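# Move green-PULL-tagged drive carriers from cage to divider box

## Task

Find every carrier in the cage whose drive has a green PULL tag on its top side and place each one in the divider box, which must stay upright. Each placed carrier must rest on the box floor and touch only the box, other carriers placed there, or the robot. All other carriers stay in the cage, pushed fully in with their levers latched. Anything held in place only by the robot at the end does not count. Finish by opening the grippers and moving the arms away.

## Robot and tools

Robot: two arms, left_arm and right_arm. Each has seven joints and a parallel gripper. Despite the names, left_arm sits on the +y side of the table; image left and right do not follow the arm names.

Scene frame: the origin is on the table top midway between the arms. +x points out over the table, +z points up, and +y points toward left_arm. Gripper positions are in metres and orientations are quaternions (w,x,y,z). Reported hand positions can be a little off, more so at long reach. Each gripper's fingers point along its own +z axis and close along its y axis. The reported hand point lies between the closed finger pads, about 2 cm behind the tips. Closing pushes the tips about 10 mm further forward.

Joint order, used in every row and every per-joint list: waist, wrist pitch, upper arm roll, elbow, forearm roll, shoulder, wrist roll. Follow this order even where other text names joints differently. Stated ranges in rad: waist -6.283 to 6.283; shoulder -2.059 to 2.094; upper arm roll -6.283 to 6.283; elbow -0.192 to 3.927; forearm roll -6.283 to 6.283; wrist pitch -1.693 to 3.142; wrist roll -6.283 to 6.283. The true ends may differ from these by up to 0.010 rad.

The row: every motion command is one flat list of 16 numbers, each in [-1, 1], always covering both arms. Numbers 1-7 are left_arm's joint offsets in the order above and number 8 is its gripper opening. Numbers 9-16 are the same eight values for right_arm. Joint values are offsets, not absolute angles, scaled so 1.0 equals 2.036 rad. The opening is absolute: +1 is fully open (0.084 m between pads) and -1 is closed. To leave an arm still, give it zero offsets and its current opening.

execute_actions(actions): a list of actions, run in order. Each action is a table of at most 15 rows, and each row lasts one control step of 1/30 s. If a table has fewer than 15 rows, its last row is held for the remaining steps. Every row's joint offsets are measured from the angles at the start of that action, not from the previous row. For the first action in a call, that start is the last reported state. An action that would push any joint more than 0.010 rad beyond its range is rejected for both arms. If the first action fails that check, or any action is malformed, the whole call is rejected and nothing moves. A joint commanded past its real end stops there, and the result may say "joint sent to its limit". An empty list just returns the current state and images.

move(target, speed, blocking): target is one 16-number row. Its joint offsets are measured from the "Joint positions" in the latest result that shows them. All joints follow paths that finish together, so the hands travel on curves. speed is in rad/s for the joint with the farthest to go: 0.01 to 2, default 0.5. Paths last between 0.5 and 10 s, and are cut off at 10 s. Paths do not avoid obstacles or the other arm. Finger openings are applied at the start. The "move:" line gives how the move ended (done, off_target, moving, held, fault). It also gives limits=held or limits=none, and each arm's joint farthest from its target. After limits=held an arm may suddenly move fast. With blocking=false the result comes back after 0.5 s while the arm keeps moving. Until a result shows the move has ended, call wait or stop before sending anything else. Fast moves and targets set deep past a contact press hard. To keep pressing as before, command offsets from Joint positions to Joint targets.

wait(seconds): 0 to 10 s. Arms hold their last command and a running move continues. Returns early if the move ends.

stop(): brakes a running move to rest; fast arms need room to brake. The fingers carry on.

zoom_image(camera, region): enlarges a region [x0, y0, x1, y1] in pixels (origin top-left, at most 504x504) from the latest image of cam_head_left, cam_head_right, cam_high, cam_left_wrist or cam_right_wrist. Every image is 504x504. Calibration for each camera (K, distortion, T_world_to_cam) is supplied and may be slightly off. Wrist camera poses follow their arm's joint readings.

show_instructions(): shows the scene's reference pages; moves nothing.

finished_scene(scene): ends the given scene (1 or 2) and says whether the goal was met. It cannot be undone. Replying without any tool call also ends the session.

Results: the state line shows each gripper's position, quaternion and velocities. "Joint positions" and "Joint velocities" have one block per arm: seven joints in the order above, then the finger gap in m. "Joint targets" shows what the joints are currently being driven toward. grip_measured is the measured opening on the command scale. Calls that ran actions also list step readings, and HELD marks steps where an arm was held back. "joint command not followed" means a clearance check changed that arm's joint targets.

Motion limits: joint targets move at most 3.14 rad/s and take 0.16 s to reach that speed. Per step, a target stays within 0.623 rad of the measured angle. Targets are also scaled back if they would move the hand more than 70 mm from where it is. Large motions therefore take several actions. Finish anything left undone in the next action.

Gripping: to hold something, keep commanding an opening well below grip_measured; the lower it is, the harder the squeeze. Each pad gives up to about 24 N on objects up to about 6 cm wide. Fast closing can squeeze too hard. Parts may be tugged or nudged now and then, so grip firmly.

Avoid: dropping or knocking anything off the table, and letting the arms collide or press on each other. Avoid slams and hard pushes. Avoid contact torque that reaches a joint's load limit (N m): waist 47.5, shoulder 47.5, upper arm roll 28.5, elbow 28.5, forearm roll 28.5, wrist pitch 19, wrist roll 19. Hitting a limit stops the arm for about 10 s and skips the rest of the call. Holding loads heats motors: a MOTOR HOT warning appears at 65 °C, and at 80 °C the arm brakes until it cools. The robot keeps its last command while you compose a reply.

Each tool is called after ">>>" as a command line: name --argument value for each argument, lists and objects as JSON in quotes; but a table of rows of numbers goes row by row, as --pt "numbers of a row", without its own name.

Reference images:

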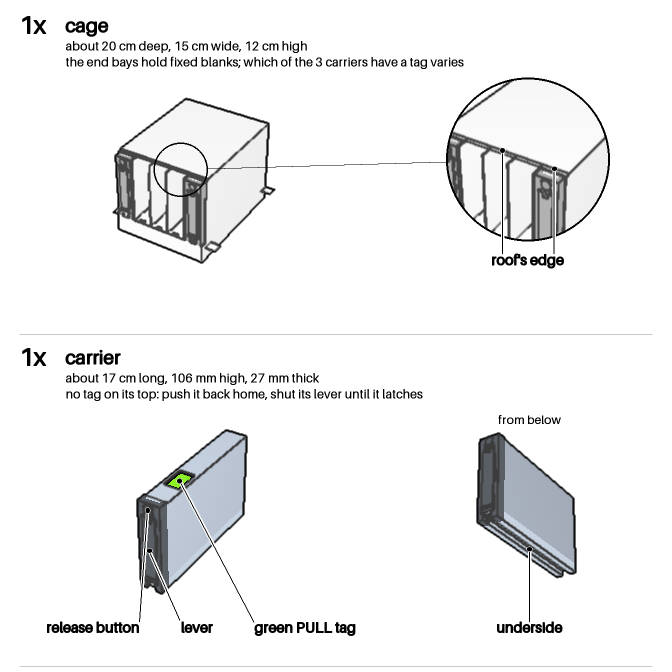

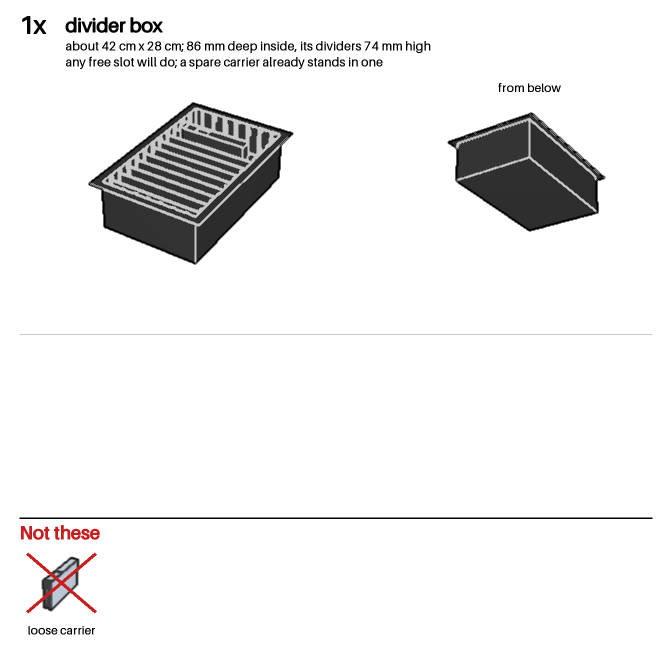

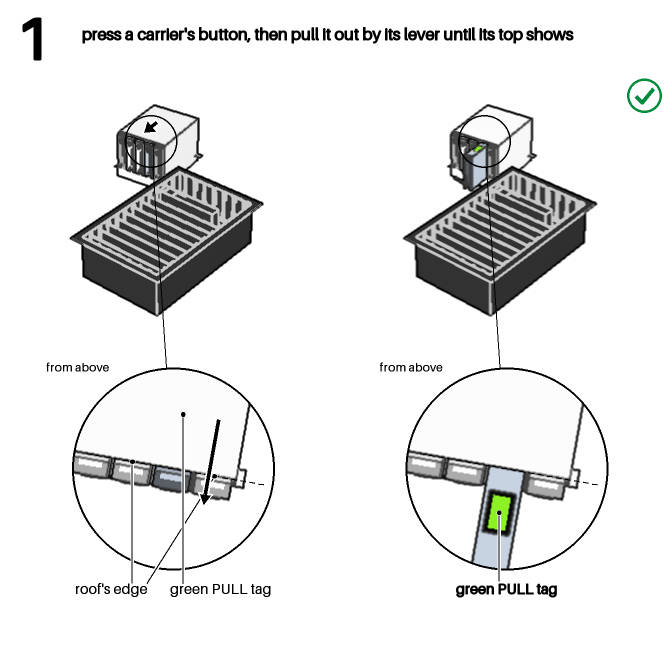

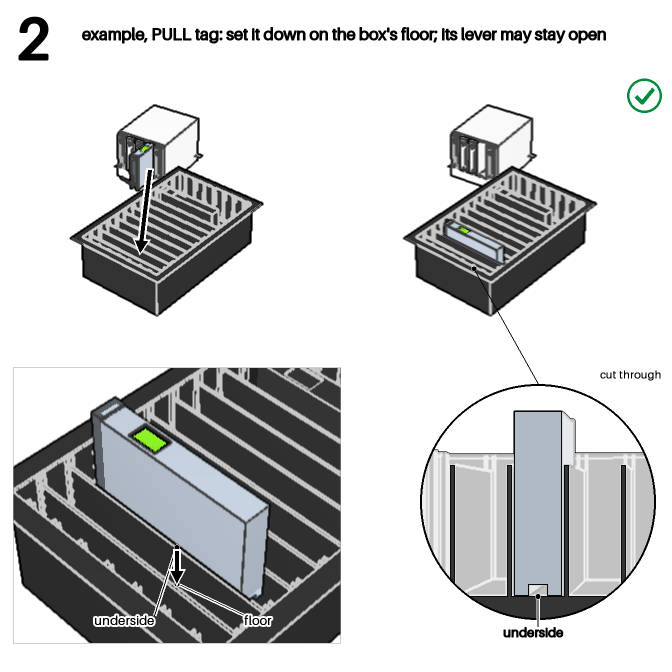

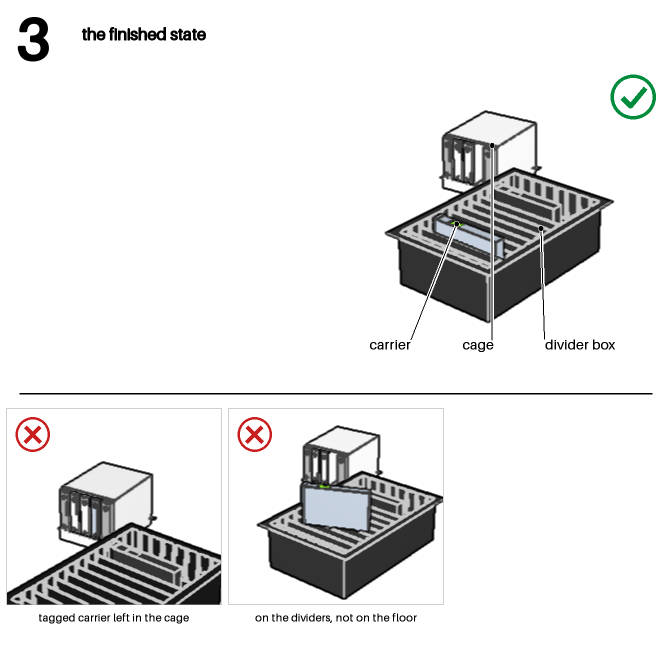

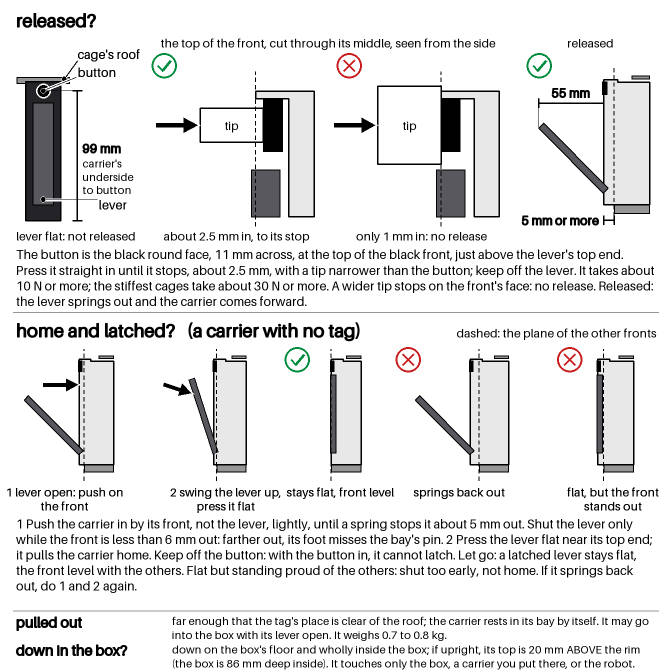

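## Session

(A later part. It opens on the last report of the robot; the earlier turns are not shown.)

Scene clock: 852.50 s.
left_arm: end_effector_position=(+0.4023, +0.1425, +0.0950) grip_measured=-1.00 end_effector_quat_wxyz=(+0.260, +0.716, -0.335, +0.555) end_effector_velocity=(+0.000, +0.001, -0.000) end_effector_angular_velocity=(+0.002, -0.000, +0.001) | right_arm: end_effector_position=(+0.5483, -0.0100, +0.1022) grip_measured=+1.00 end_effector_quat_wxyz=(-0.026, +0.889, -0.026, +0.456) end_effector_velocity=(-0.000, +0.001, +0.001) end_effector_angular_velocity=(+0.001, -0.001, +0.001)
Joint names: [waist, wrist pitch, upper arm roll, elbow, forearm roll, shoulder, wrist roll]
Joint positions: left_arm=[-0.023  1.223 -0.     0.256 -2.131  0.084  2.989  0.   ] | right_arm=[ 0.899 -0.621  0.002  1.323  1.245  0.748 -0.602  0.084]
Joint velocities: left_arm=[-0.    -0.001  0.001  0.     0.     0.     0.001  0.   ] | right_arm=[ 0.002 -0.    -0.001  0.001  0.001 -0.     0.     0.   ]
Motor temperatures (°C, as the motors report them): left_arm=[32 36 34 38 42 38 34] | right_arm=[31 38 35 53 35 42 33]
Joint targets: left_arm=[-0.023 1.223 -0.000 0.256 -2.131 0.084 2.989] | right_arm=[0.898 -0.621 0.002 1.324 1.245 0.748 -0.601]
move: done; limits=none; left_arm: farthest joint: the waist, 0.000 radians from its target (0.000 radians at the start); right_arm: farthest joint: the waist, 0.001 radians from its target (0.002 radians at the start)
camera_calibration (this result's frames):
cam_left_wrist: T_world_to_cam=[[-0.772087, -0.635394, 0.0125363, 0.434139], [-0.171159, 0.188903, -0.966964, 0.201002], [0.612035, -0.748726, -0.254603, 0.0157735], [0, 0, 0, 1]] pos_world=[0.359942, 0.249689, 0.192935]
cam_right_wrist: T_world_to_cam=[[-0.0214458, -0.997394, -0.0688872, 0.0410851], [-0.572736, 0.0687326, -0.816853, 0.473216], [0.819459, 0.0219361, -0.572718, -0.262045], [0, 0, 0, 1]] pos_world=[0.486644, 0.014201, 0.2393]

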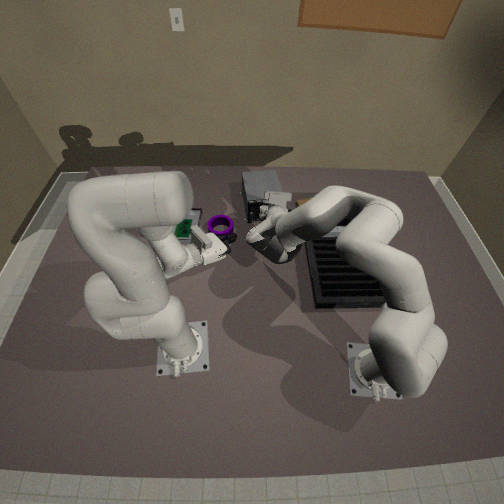

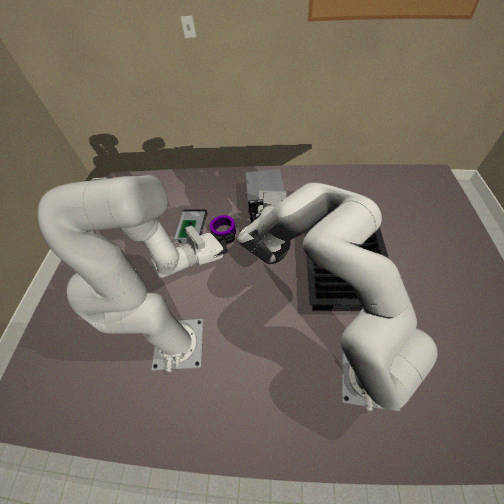

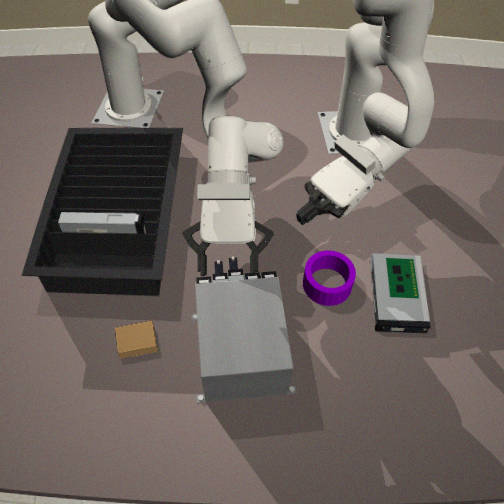

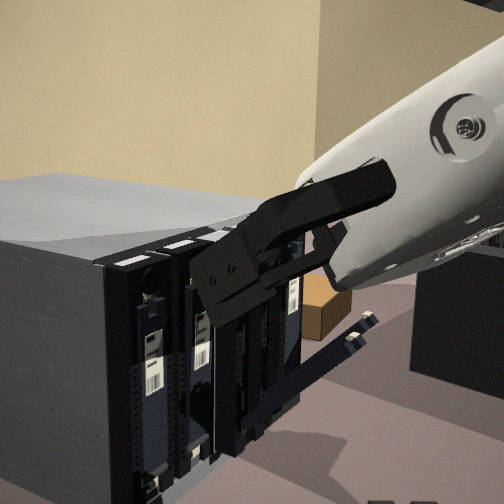

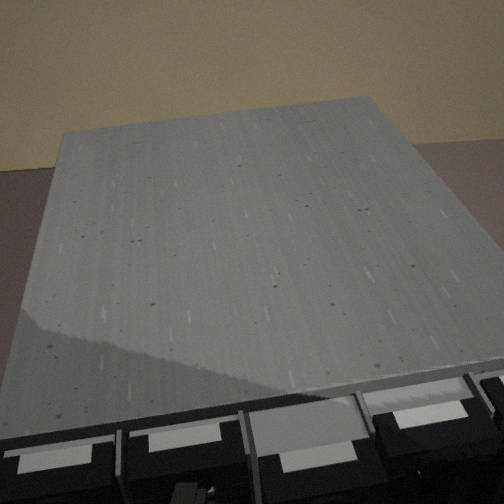

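>>> zoom_image --camera "cam_left_wrist" --region '[130, 220, 310, 400]'

Region (130, 220, 310, 400) of cam_left_wrist's 504x504 image, scaled by 2.800, with more detail than that image has.

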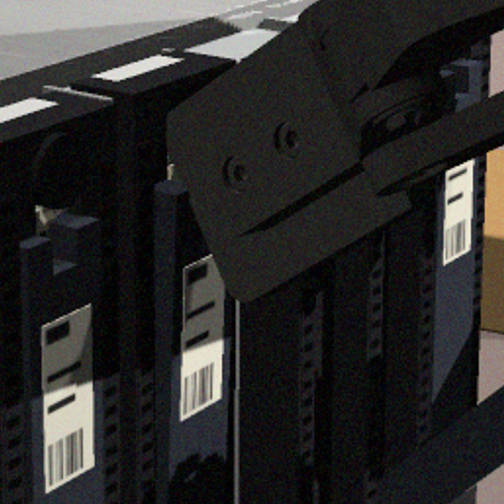

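>>> move --target '[0,0,0,0,0,0,0,-1, 0.0054,0,0,-0.032,0,-0.0341,0,1]' --speed 0.12

Scene clock: 860.40 s.
left_arm: end_effector_position=(+0.4023, +0.1425, +0.0950) grip_measured=-1.00 end_effector_quat_wxyz=(+0.260, +0.716, -0.335, +0.555) end_effector_velocity=(+0.000, -0.000, -0.000) end_effector_angular_velocity=(+0.001, -0.000, -0.000) | right_arm: end_effector_position=(+0.5369, -0.0118, +0.1199) grip_measured=+1.00 end_effector_quat_wxyz=(-0.030, +0.888, -0.022, +0.458) end_effector_velocity=(-0.000, +0.001, +0.001) end_effector_angular_velocity=(+0.001, -0.000, +0.002)
Joint names: [waist, wrist pitch, upper arm roll, elbow, forearm roll, shoulder, wrist roll]
Joint positions: left_arm=[-0.023  1.223 -0.     0.256 -2.131  0.084  2.989  0.   ] | right_arm=[ 0.91  -0.621  0.002  1.258  1.245  0.679 -0.602  0.084]
Joint velocities: left_arm=[-0.001 -0.001  0.001  0.    -0.    -0.     0.     0.   ] | right_arm=[ 0.002  0.     0.    -0.     0.001 -0.002 -0.    -0.   ]
Motor temperatures (°C, as the motors report them): left_arm=[32 36 34 38 42 38 34] | right_arm=[31 38 36 54 35 43 33]
Joint targets: left_arm=[-0.023 1.223 -0.000 0.256 -2.131 0.084 2.989] | right_arm=[0.910 -0.621 0.002 1.258 1.245 0.679 -0.602]
move: done; limits=none; left_arm: farthest joint: the waist, 0.000 radians from its target (0.000 radians at the start); right_arm: farthest joint: the elbow, 0.001 radians from its target (0.066 radians at the start)
camera_calibration (this result's frames):
cam_left_wrist: T_world_to_cam=[[-0.772086, -0.635394, 0.0125364, 0.434139], [-0.171159, 0.188903, -0.966964, 0.201002], [0.612035, -0.748726, -0.254603, 0.0157734], [0, 0, 0, 1]] pos_world=[0.359942, 0.249689, 0.192935]
cam_right_wrist: T_world_to_cam=[[-0.0103829, -0.997367, -0.0717695, 0.0347423], [-0.570869, 0.0648397, -0.818477, 0.480427], [0.820976, 0.0324728, -0.570039, -0.24353], [0, 0, 0, 1]] pos_world=[0.474554, 0.0114082, 0.256891]

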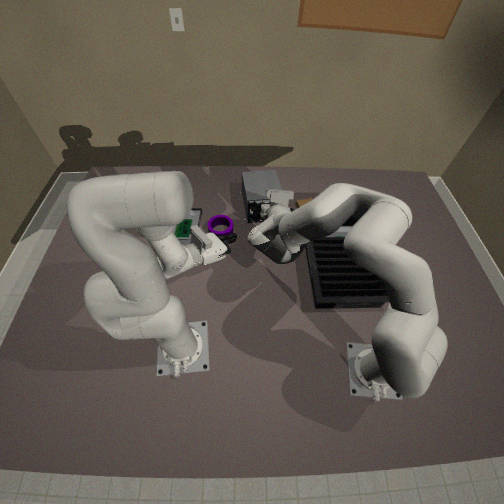

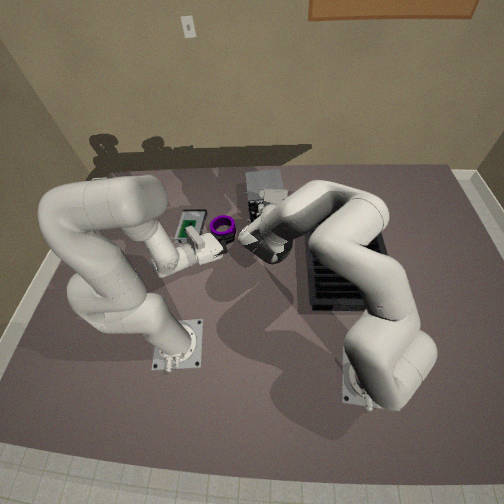

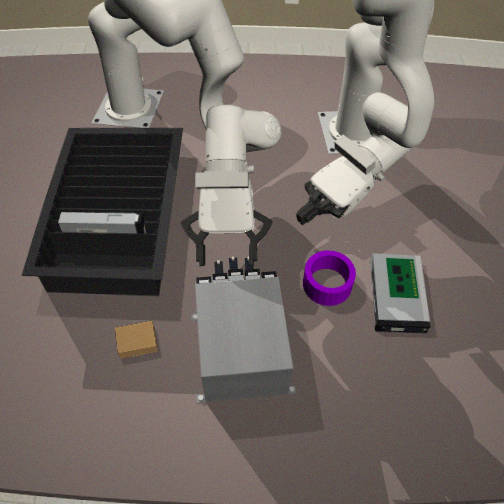

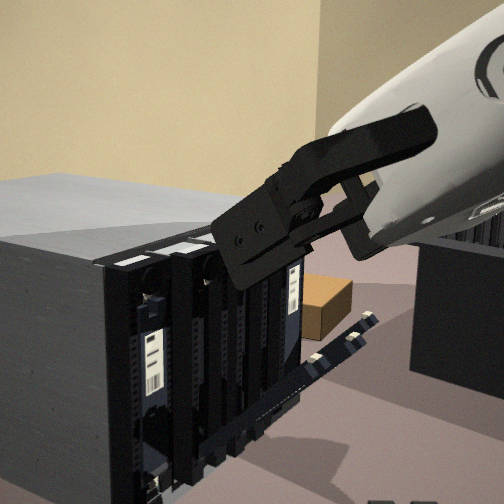

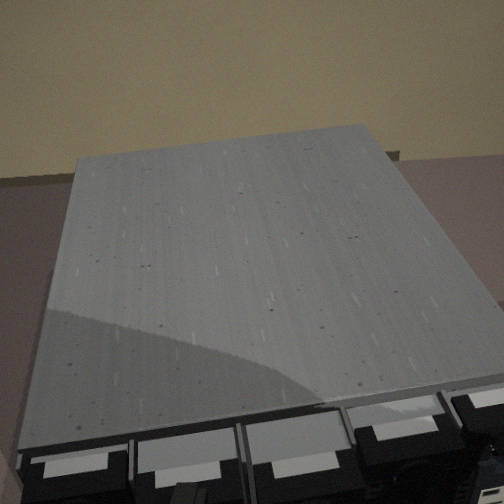

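>>> move --target '[0,0,0,0,0,0,0,-1, 0,0,0,0,0,-0.0982,0,1]' --speed 0.6

>>> move --target '[0,0,0,0,0,0,0,-1, -0.1162,0.9666,-0.001,0.3139,-0.6115,0.0349,0.5052,1]' --speed 1.0

Scene clock: 981.47 s.
left_arm: end_effector_position=(+0.4023, +0.1425, +0.0950) grip_measured=-1.00 end_effector_quat_wxyz=(+0.260, +0.716, -0.335, +0.555) end_effector_velocity=(+0.000, +0.000, +0.000) end_effector_angular_velocity=(-0.001, +0.000, +0.001) | right_arm: end_effector_position=(+0.5489, +0.0000, +0.2458) grip_measured=+1.00 end_effector_quat_wxyz=(-0.093, +0.850, -0.052, +0.517) end_effector_velocity=(-0.000, +0.001, +0.003) end_effector_angular_velocity=(+0.003, -0.003, +0.003)
Joint names: [waist, wrist pitch, upper arm roll, elbow, forearm roll, shoulder, wrist roll]
Joint positions: left_arm=[-0.023  1.223 -0.     0.256 -2.131  0.084  2.989  0.   ] | right_arm=[ 0.91  -0.621  0.002  1.258  1.245  0.479 -0.602  0.084]
Joint velocities: left_arm=[ 0.     0.001  0.001 -0.     0.     0.    -0.     0.   ] | right_arm=[ 0.001  0.     0.     0.001 -0.002 -0.003  0.001 -0.   ]
Motor temperatures (°C, as the motors report them): left_arm=[32 36 34 38 42 38 34] | right_arm=[31 38 35 53 35 43 33]
Joint targets: left_arm=[-0.023 1.223 -0.000 0.256 -2.131 0.084 2.989] | right_arm=[0.910 -0.621 0.002 1.258 1.245 0.479 -0.602]
move: done; limits=none; left_arm: farthest joint: the waist, 0.000 radians from its target (0.000 radians at the start); right_arm: farthest joint: the waist, 0.000 radians from its target (0.000 radians at the start)
camera_calibration (this result's frames):
cam_left_wrist: T_world_to_cam=[[-0.772086, -0.635394, 0.0125362, 0.434139], [-0.171159, 0.188903, -0.966964, 0.201002], [0.612035, -0.748726, -0.254603, 0.0157733], [0, 0, 0, 1]] pos_world=[0.359942, 0.249689, 0.192935]
cam_right_wrist: T_world_to_cam=[[0.00969544, -0.977516, -0.210638, 0.0787869], [-0.450718, 0.183764, -0.873547, 0.537041], [0.892614, 0.103408, -0.438802, -0.253546], [0, 0, 0, 1]] pos_world=[0.467609, 0.00454519, 0.374469]

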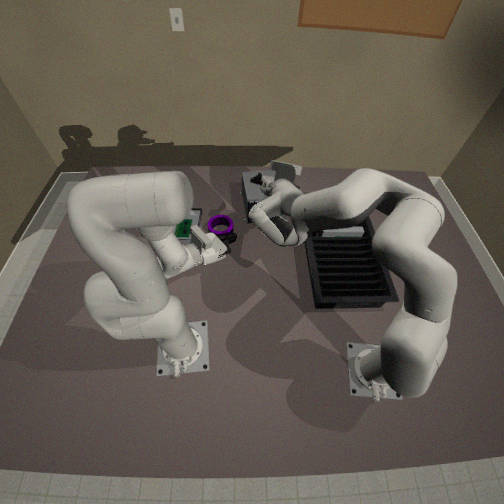

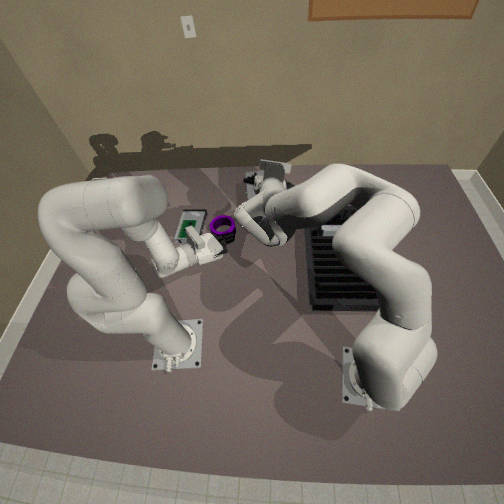

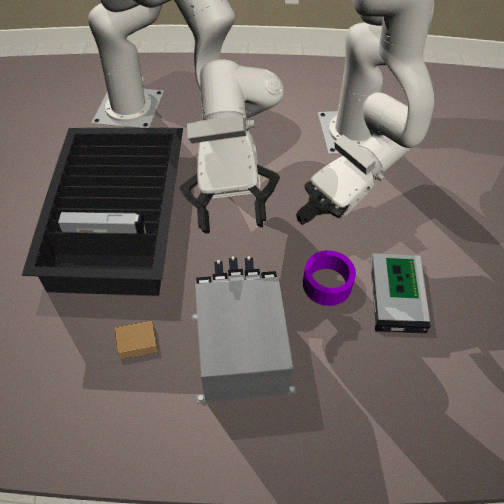

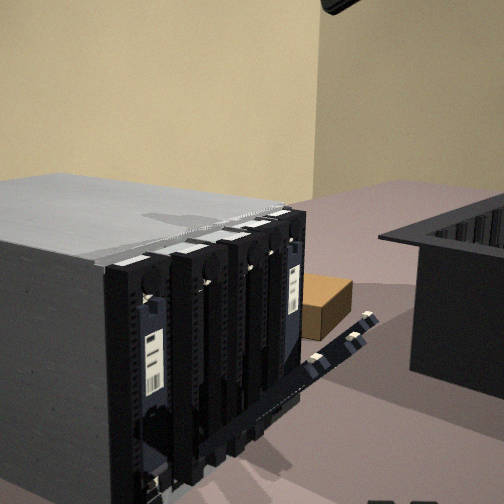

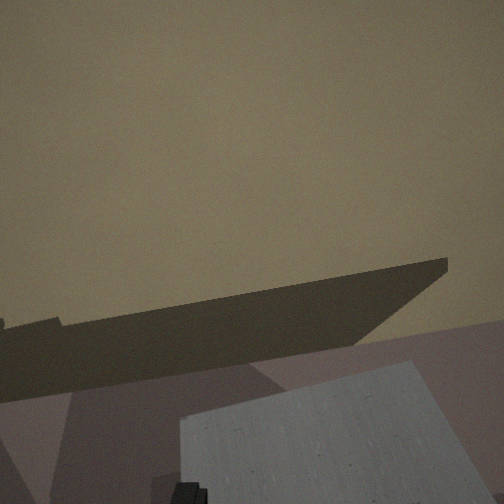

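Scene clock: 984.23 s.
left_arm: end_effector_position=(+0.4023, +0.1425, +0.0950) grip_measured=-1.00 end_effector_quat_wxyz=(+0.260, +0.716, -0.335, +0.555) end_effector_velocity=(-0.000, -0.000, -0.000) end_effector_angular_velocity=(-0.000, +0.000, +0.000) | right_arm: end_effector_position=(+0.4925, +0.0143, +0.2372) grip_measured=+1.00 end_effector_quat_wxyz=(-0.000, +0.998, +0.058, -0.000) end_effector_velocity=(+0.000, -0.001, +0.000) end_effector_angular_velocity=(-0.002, +0.001, -0.002)
Joint names: [waist, wrist pitch, upper arm roll, elbow, forearm roll, shoulder, wrist roll]
Joint positions: left_arm=[-0.023  1.223 -0.     0.256 -2.131  0.084  2.989  0.   ] | right_arm=[0.673 1.347 0.    1.897 0.001 0.551 0.427 0.084]
Joint velocities: left_arm=[ 0.001  0.001 -0.001 -0.    -0.     0.     0.     0.   ] | right_arm=[-0.001  0.002 -0.     0.001 -0.001 -0.     0.001  0.   ]
Motor temperatures (°C, as the motors report them): left_arm=[32 36 34 38 42 38 34] | right_arm=[31 38 35 53 35 43 33]
Joint targets: left_arm=[-0.023 1.223 -0.000 0.256 -2.131 0.084 2.989] | right_arm=[0.673 1.347 0.000 1.897 0.001 0.551 0.427]
move: done; limits=none; left_arm: farthest joint: the waist, 0.000 radians from its target (0.000 radians at the start); right_arm: farthest joint: the shoulder, 0.001 radians from its target (0.071 radians at the start)
camera_calibration (this result's frames):
cam_left_wrist: T_world_to_cam=[[-0.772086, -0.635394, 0.0125361, 0.434139], [-0.171159, 0.188903, -0.966965, 0.201002], [0.612035, -0.748726, -0.254603, 0.0157733], [0, 0, 0, 1]] pos_world=[0.359942, 0.249689, 0.192935]
cam_right_wrist: T_world_to_cam=[[0.118171, -0.992993, -0.000913012, -0.0115235], [-0.992933, -0.118154, -0.0111378, 0.568334], [0.0109519, 0.00222273, -0.999938, 0.36026], [0, 0, 0, 1]] pos_world=[0.561734, 0.0549074, 0.366557]

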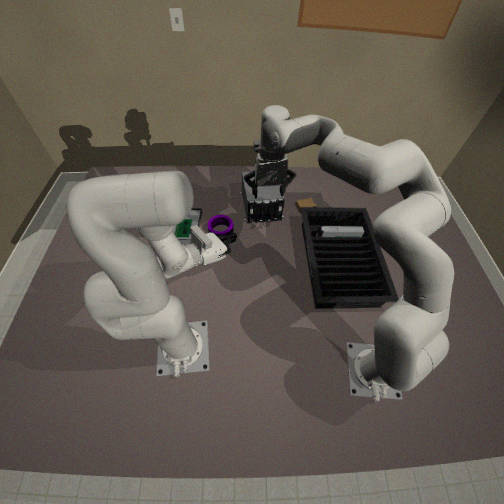

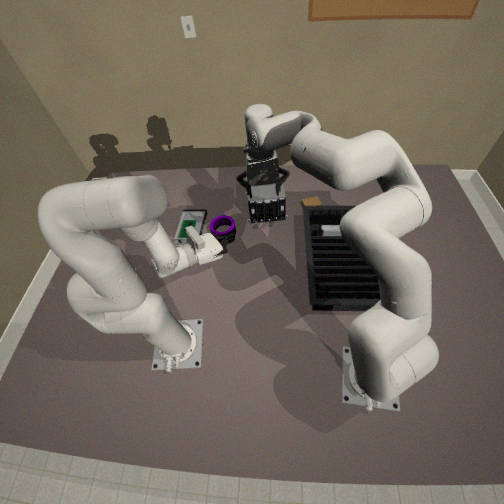

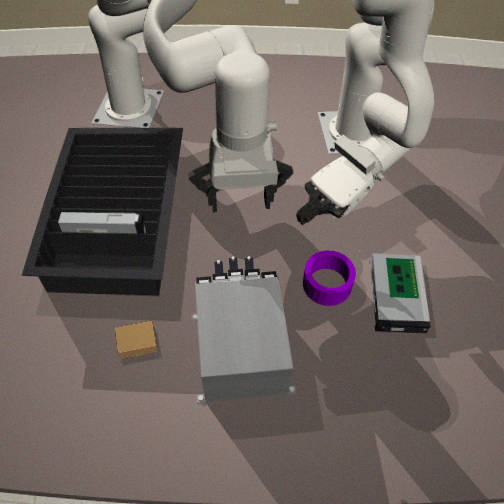

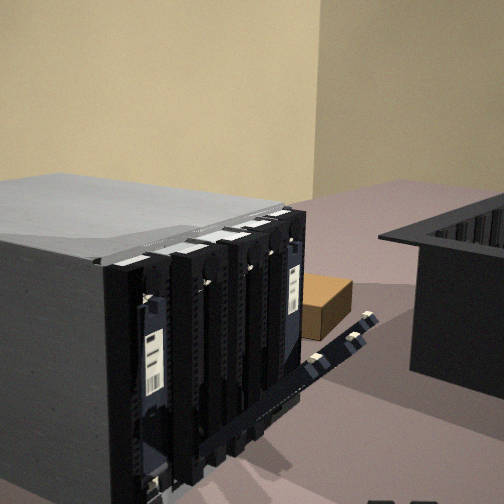

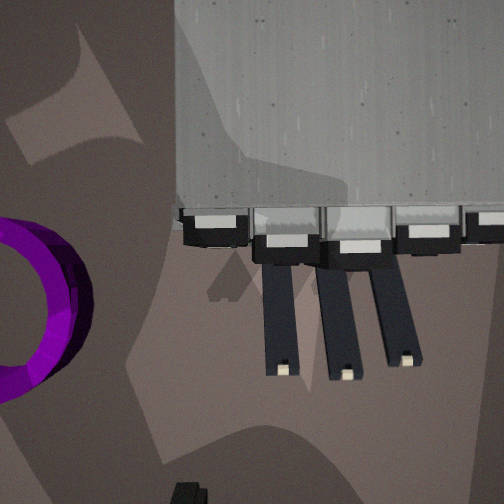

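>>> move --target '[0,0,0,0,0,0,0,-1, 0.0056,-0.0829,0,0.004,0,0.0865,0.0054,-0.42]' --speed 0.5

Scene clock: 1008.33 s.
left_arm: end_effector_position=(+0.4023, +0.1425, +0.0950) grip_measured=-1.00 end_effector_quat_wxyz=(+0.260, +0.716, -0.335, +0.555) end_effector_velocity=(-0.000, -0.000, +0.000) end_effector_angular_velocity=(-0.001, -0.000, -0.001) | right_arm: end_effector_position=(+0.5152, +0.0367, +0.1407) grip_measured=-0.44 end_effector_quat_wxyz=(-0.001, +0.998, +0.059, +0.000) end_effector_velocity=(+0.001, +0.000, -0.000) end_effector_angular_velocity=(+0.002, -0.001, +0.000)
Joint names: [waist, wrist pitch, upper arm roll, elbow, forearm roll, shoulder, wrist roll]
Joint positions: left_arm=[-0.023  1.223 -0.     0.256 -2.131  0.084  2.989  0.   ] | right_arm=[0.684 1.178 0.    1.905 0.001 0.726 0.438 0.025]
Joint velocities: left_arm=[ 0.001  0.001 -0.002  0.     0.     0.     0.     0.   ] | right_arm=[-0.    -0.003 -0.     0.001  0.001  0.001 -0.001 -0.   ]
Motor temperatures (°C, as the motors report them): left_arm=[32 36 34 38 42 38 34] | right_arm=[31 37 35 56 35 44 33]
Joint targets: left_arm=[-0.023 1.223 -0.000 0.256 -2.131 0.084 2.989] | right_arm=[0.685 1.178 0.000 1.905 0.001 0.727 0.438]
move: done; limits=none; left_arm: farthest joint: the waist, 0.000 radians from its target (0.000 radians at the start); right_arm: farthest joint: the shoulder, 0.001 radians from its target (0.177 radians at the start)
camera_calibration (this result's frames):
cam_left_wrist: T_world_to_cam=[[-0.772086, -0.635394, 0.0125361, 0.434139], [-0.171159, 0.188903, -0.966965, 0.201002], [0.612035, -0.748726, -0.254603, 0.0157733], [0, 0, 0, 1]] pos_world=[0.359942, 0.249689, 0.192935]
cam_right_wrist: T_world_to_cam=[[0.11839, -0.992966, -0.0014218, 0.00793734], [-0.992895, -0.118364, -0.0122074, 0.592603], [0.0119532, 0.00285693, -0.999924, 0.262953], [0, 0, 0, 1]] pos_world=[0.58431, 0.0772732, 0.270179]

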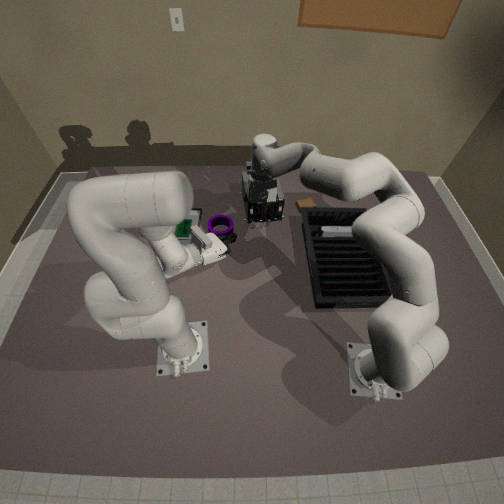

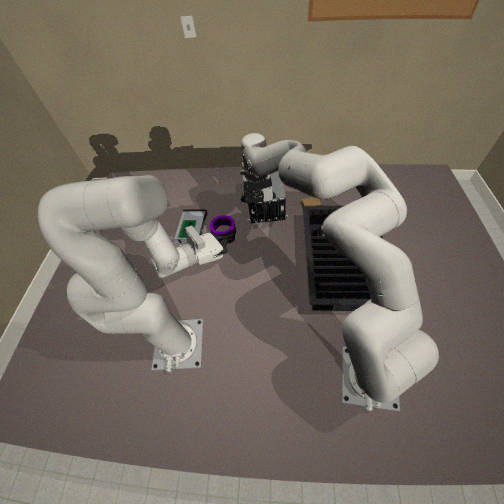

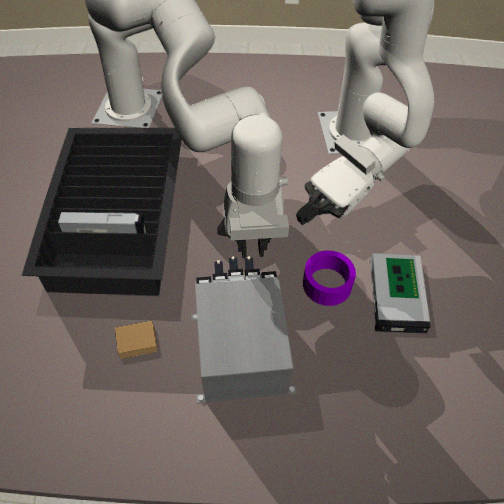

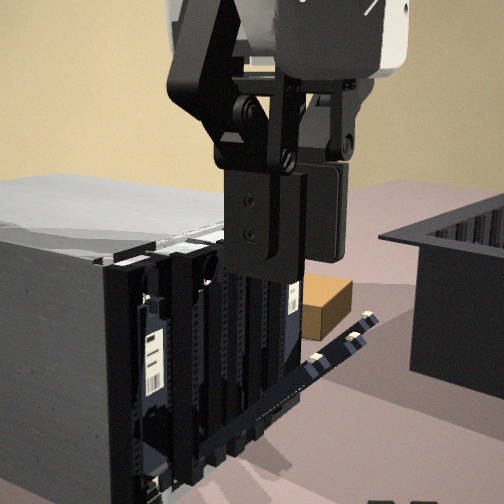

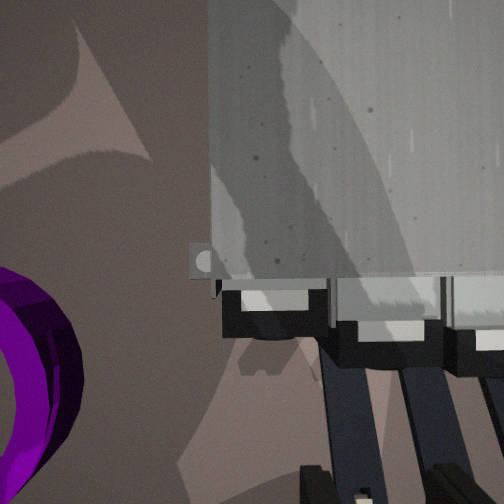

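>>> move --target '[0,0,0,0,0,0,0,-1, -0.0034,-0.0421,0,-0.0304,0,0.0122,-0.0034,-0.4]' --speed 0.2

>>> zoom_image --camera "cam_right_wrist" --region '[264, 330, 504, 504]'

Scene clock: 1025.60 s.
left_arm: end_effector_position=(+0.4023, +0.1425, +0.0950) grip_measured=-1.00 end_effector_quat_wxyz=(+0.260, +0.716, -0.335, +0.555) end_effector_velocity=(-0.000, -0.000, -0.000) end_effector_angular_velocity=(-0.001, +0.000, -0.000) | right_arm: end_effector_position=(+0.5159, +0.0318, +0.1054) grip_measured=-0.42 end_effector_quat_wxyz=(-0.001, +0.998, +0.059, +0.000) end_effector_velocity=(-0.002, -0.000, -0.004) end_effector_angular_velocity=(-0.003, +0.007, +0.002)
Joint names: [waist, wrist pitch, upper arm roll, elbow, forearm roll, shoulder, wrist roll]
Joint positions: left_arm=[-0.023  1.223 -0.     0.256 -2.131  0.084  2.989  0.   ] | right_arm=[0.678 1.093 0.    1.844 0.001 0.751 0.431 0.026]
Joint velocities: left_arm=[-0.001  0.001  0.001 -0.001 -0.     0.     0.     0.   ] | right_arm=[ 0.001 -0.001 -0.    -0.005  0.001  0.004 -0.001 -0.   ]
Motor temperatures (°C, as the motors report them): left_arm=[32 36 34 38 42 38 34] | right_arm=[31 37 35 57 35 45 33]
Joint targets: left_arm=[-0.023 1.223 -0.000 0.256 -2.131 0.084 2.989] | right_arm=[0.678 1.092 0.000 1.844 0.001 0.751 0.431]
move: done; limits=none; left_arm: farthest joint: the waist, 0.000 radians from its target (0.000 radians at the start); right_arm: farthest joint: the waist, 0.001 radians from its target (0.007 radians at the start)
camera_calibration (this result's frames):
cam_left_wrist: T_world_to_cam=[[-0.772086, -0.635394, 0.0125361, 0.434139], [-0.171159, 0.188903, -0.966965, 0.201002], [0.612035, -0.748726, -0.254603, 0.0157732], [0, 0, 0, 1]] pos_world=[0.359942, 0.249689, 0.192935]
cam_right_wrist: T_world_to_cam=[[0.118386, -0.992967, -0.00124937, 0.00295855], [-0.9929, -0.118363, -0.0118358, 0.59219], [0.0116047, 0.00264169, -0.999929, 0.227852], [0, 0, 0, 1]] pos_world=[0.584991, 0.0724293, 0.234849]

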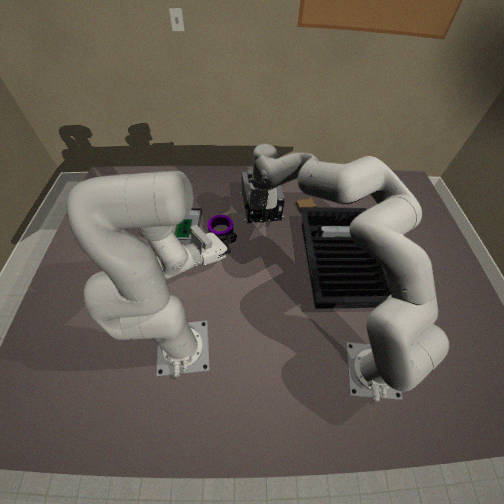

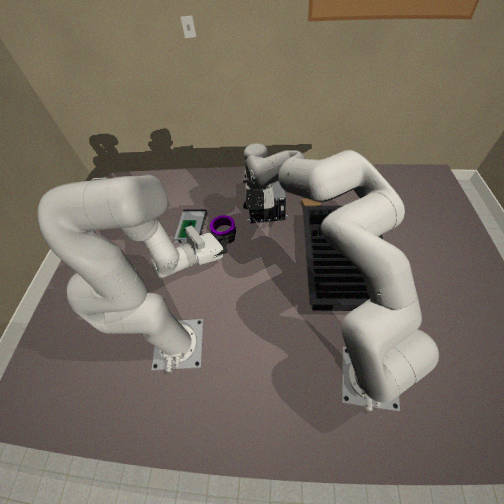

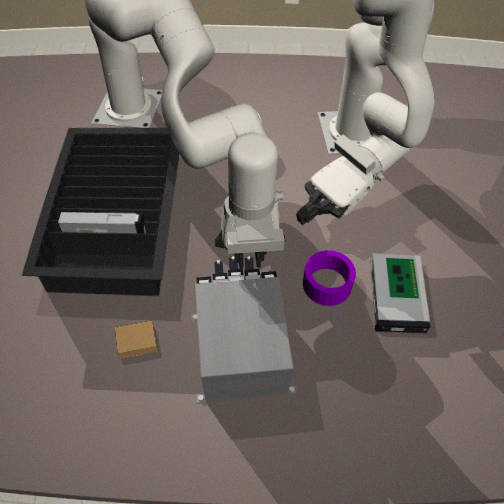

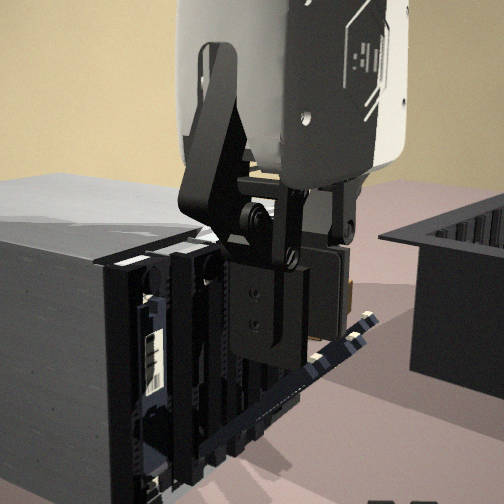

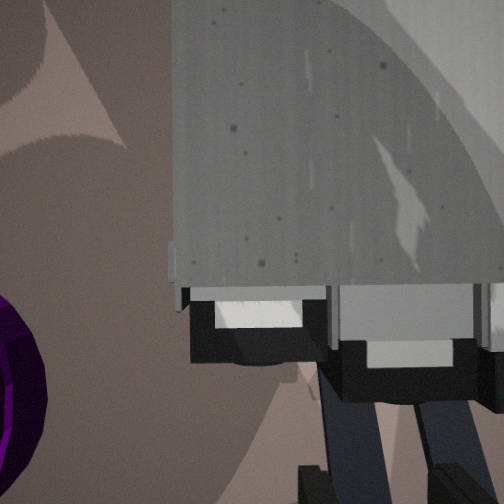

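Region (264, 330, 504, 504) of cam_right_wrist's 504x504 image, scaled by 2.100, with more detail than that image has; it fills the top 365 rows of this view, and the rest is white.

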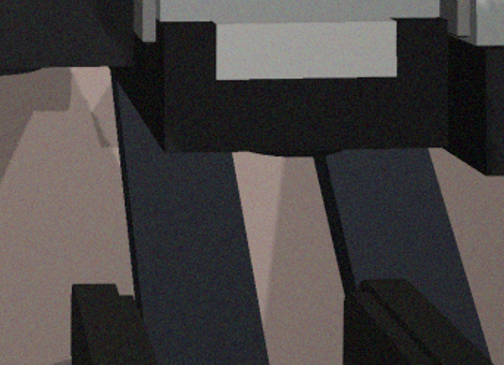

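>>> execute_actions --actions '[]'

Scene clock: 1047.67 s.
left_arm: end_effector_position=(+0.4023, +0.1425, +0.0950) grip_measured=-1.00 end_effector_quat_wxyz=(+0.260, +0.716, -0.335, +0.555) end_effector_velocity=(+0.000, +0.000, +0.000) end_effector_angular_velocity=(-0.000, -0.001, +0.000) | right_arm: end_effector_position=(+0.5157, +0.0317, +0.1050) grip_measured=-0.42 end_effector_quat_wxyz=(-0.000, +0.998, +0.059, -0.000) end_effector_velocity=(-0.001, +0.000, -0.000) end_effector_angular_velocity=(-0.000, +0.002, +0.000)
Joint names: [waist, wrist pitch, upper arm roll, elbow, forearm roll, shoulder, wrist roll]
Joint positions: left_arm=[-0.023  1.223 -0.     0.256 -2.131  0.084  2.989  0.   ] | right_arm=[0.678 1.092 0.    1.844 0.001 0.751 0.431 0.026]
Joint velocities: left_arm=[ 0.001  0.001 -0.     0.     0.    -0.    -0.     0.   ] | right_arm=[ 0.001  0.002 -0.    -0.     0.001 -0.     0.     0.   ]
Motor temperatures (°C, as the motors report them): left_arm=[32 36 34 38 42 38 34] | right_arm=[31 37 35 57 35 45 33]
Joint targets: left_arm=[-0.023 1.223 -0.000 0.256 -2.131 0.084 2.989] | right_arm=[0.678 1.092 0.000 1.844 0.001 0.751 0.431]
camera_calibration (this result's frames):
cam_left_wrist: T_world_to_cam=[[-0.772086, -0.635394, 0.012536, 0.434139], [-0.171159, 0.188903, -0.966965, 0.201002], [0.612035, -0.748726, -0.254603, 0.0157732], [0, 0, 0, 1]] pos_world=[0.359942, 0.249689, 0.192935]
cam_right_wrist: T_world_to_cam=[[0.118325, -0.992974, -0.000976253, 0.00284146], [-0.992913, -0.118306, -0.0112993, 0.592012], [0.0111044, 0.00230632, -0.999936, 0.227721], [0, 0, 0, 1]] pos_world=[0.584951, 0.072335, 0.234399]

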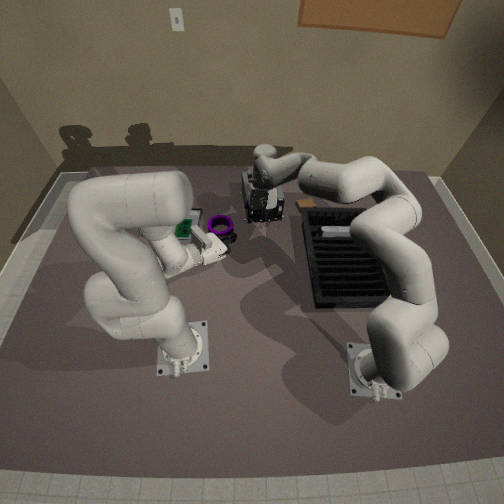

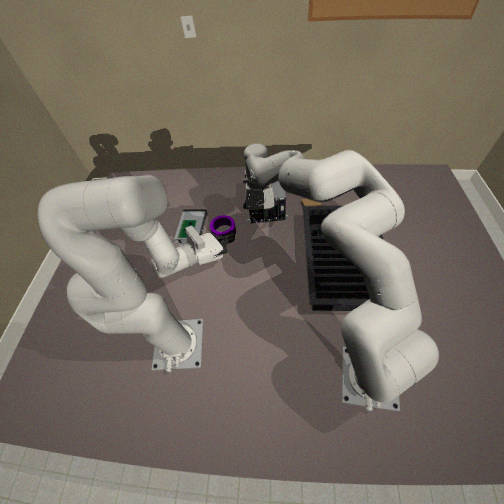

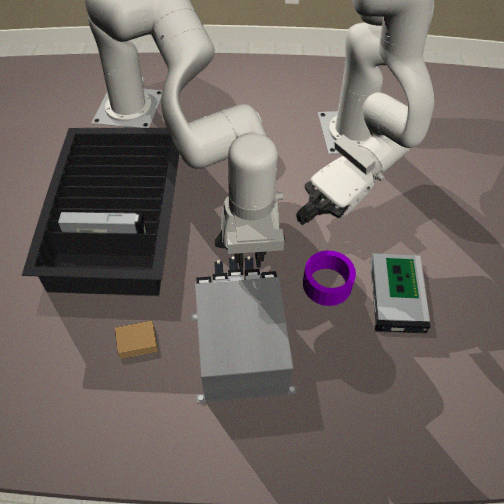

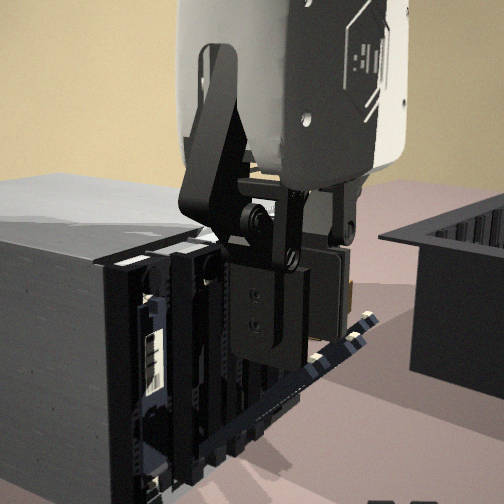

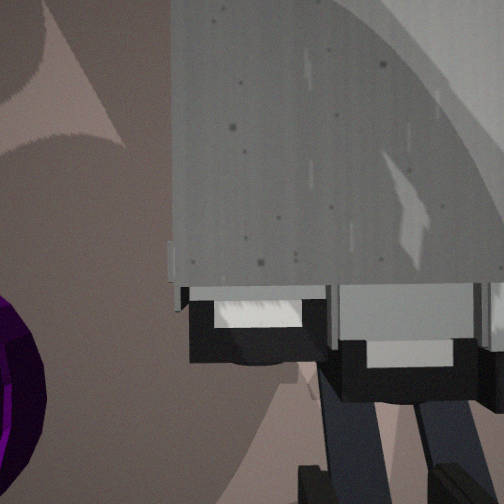

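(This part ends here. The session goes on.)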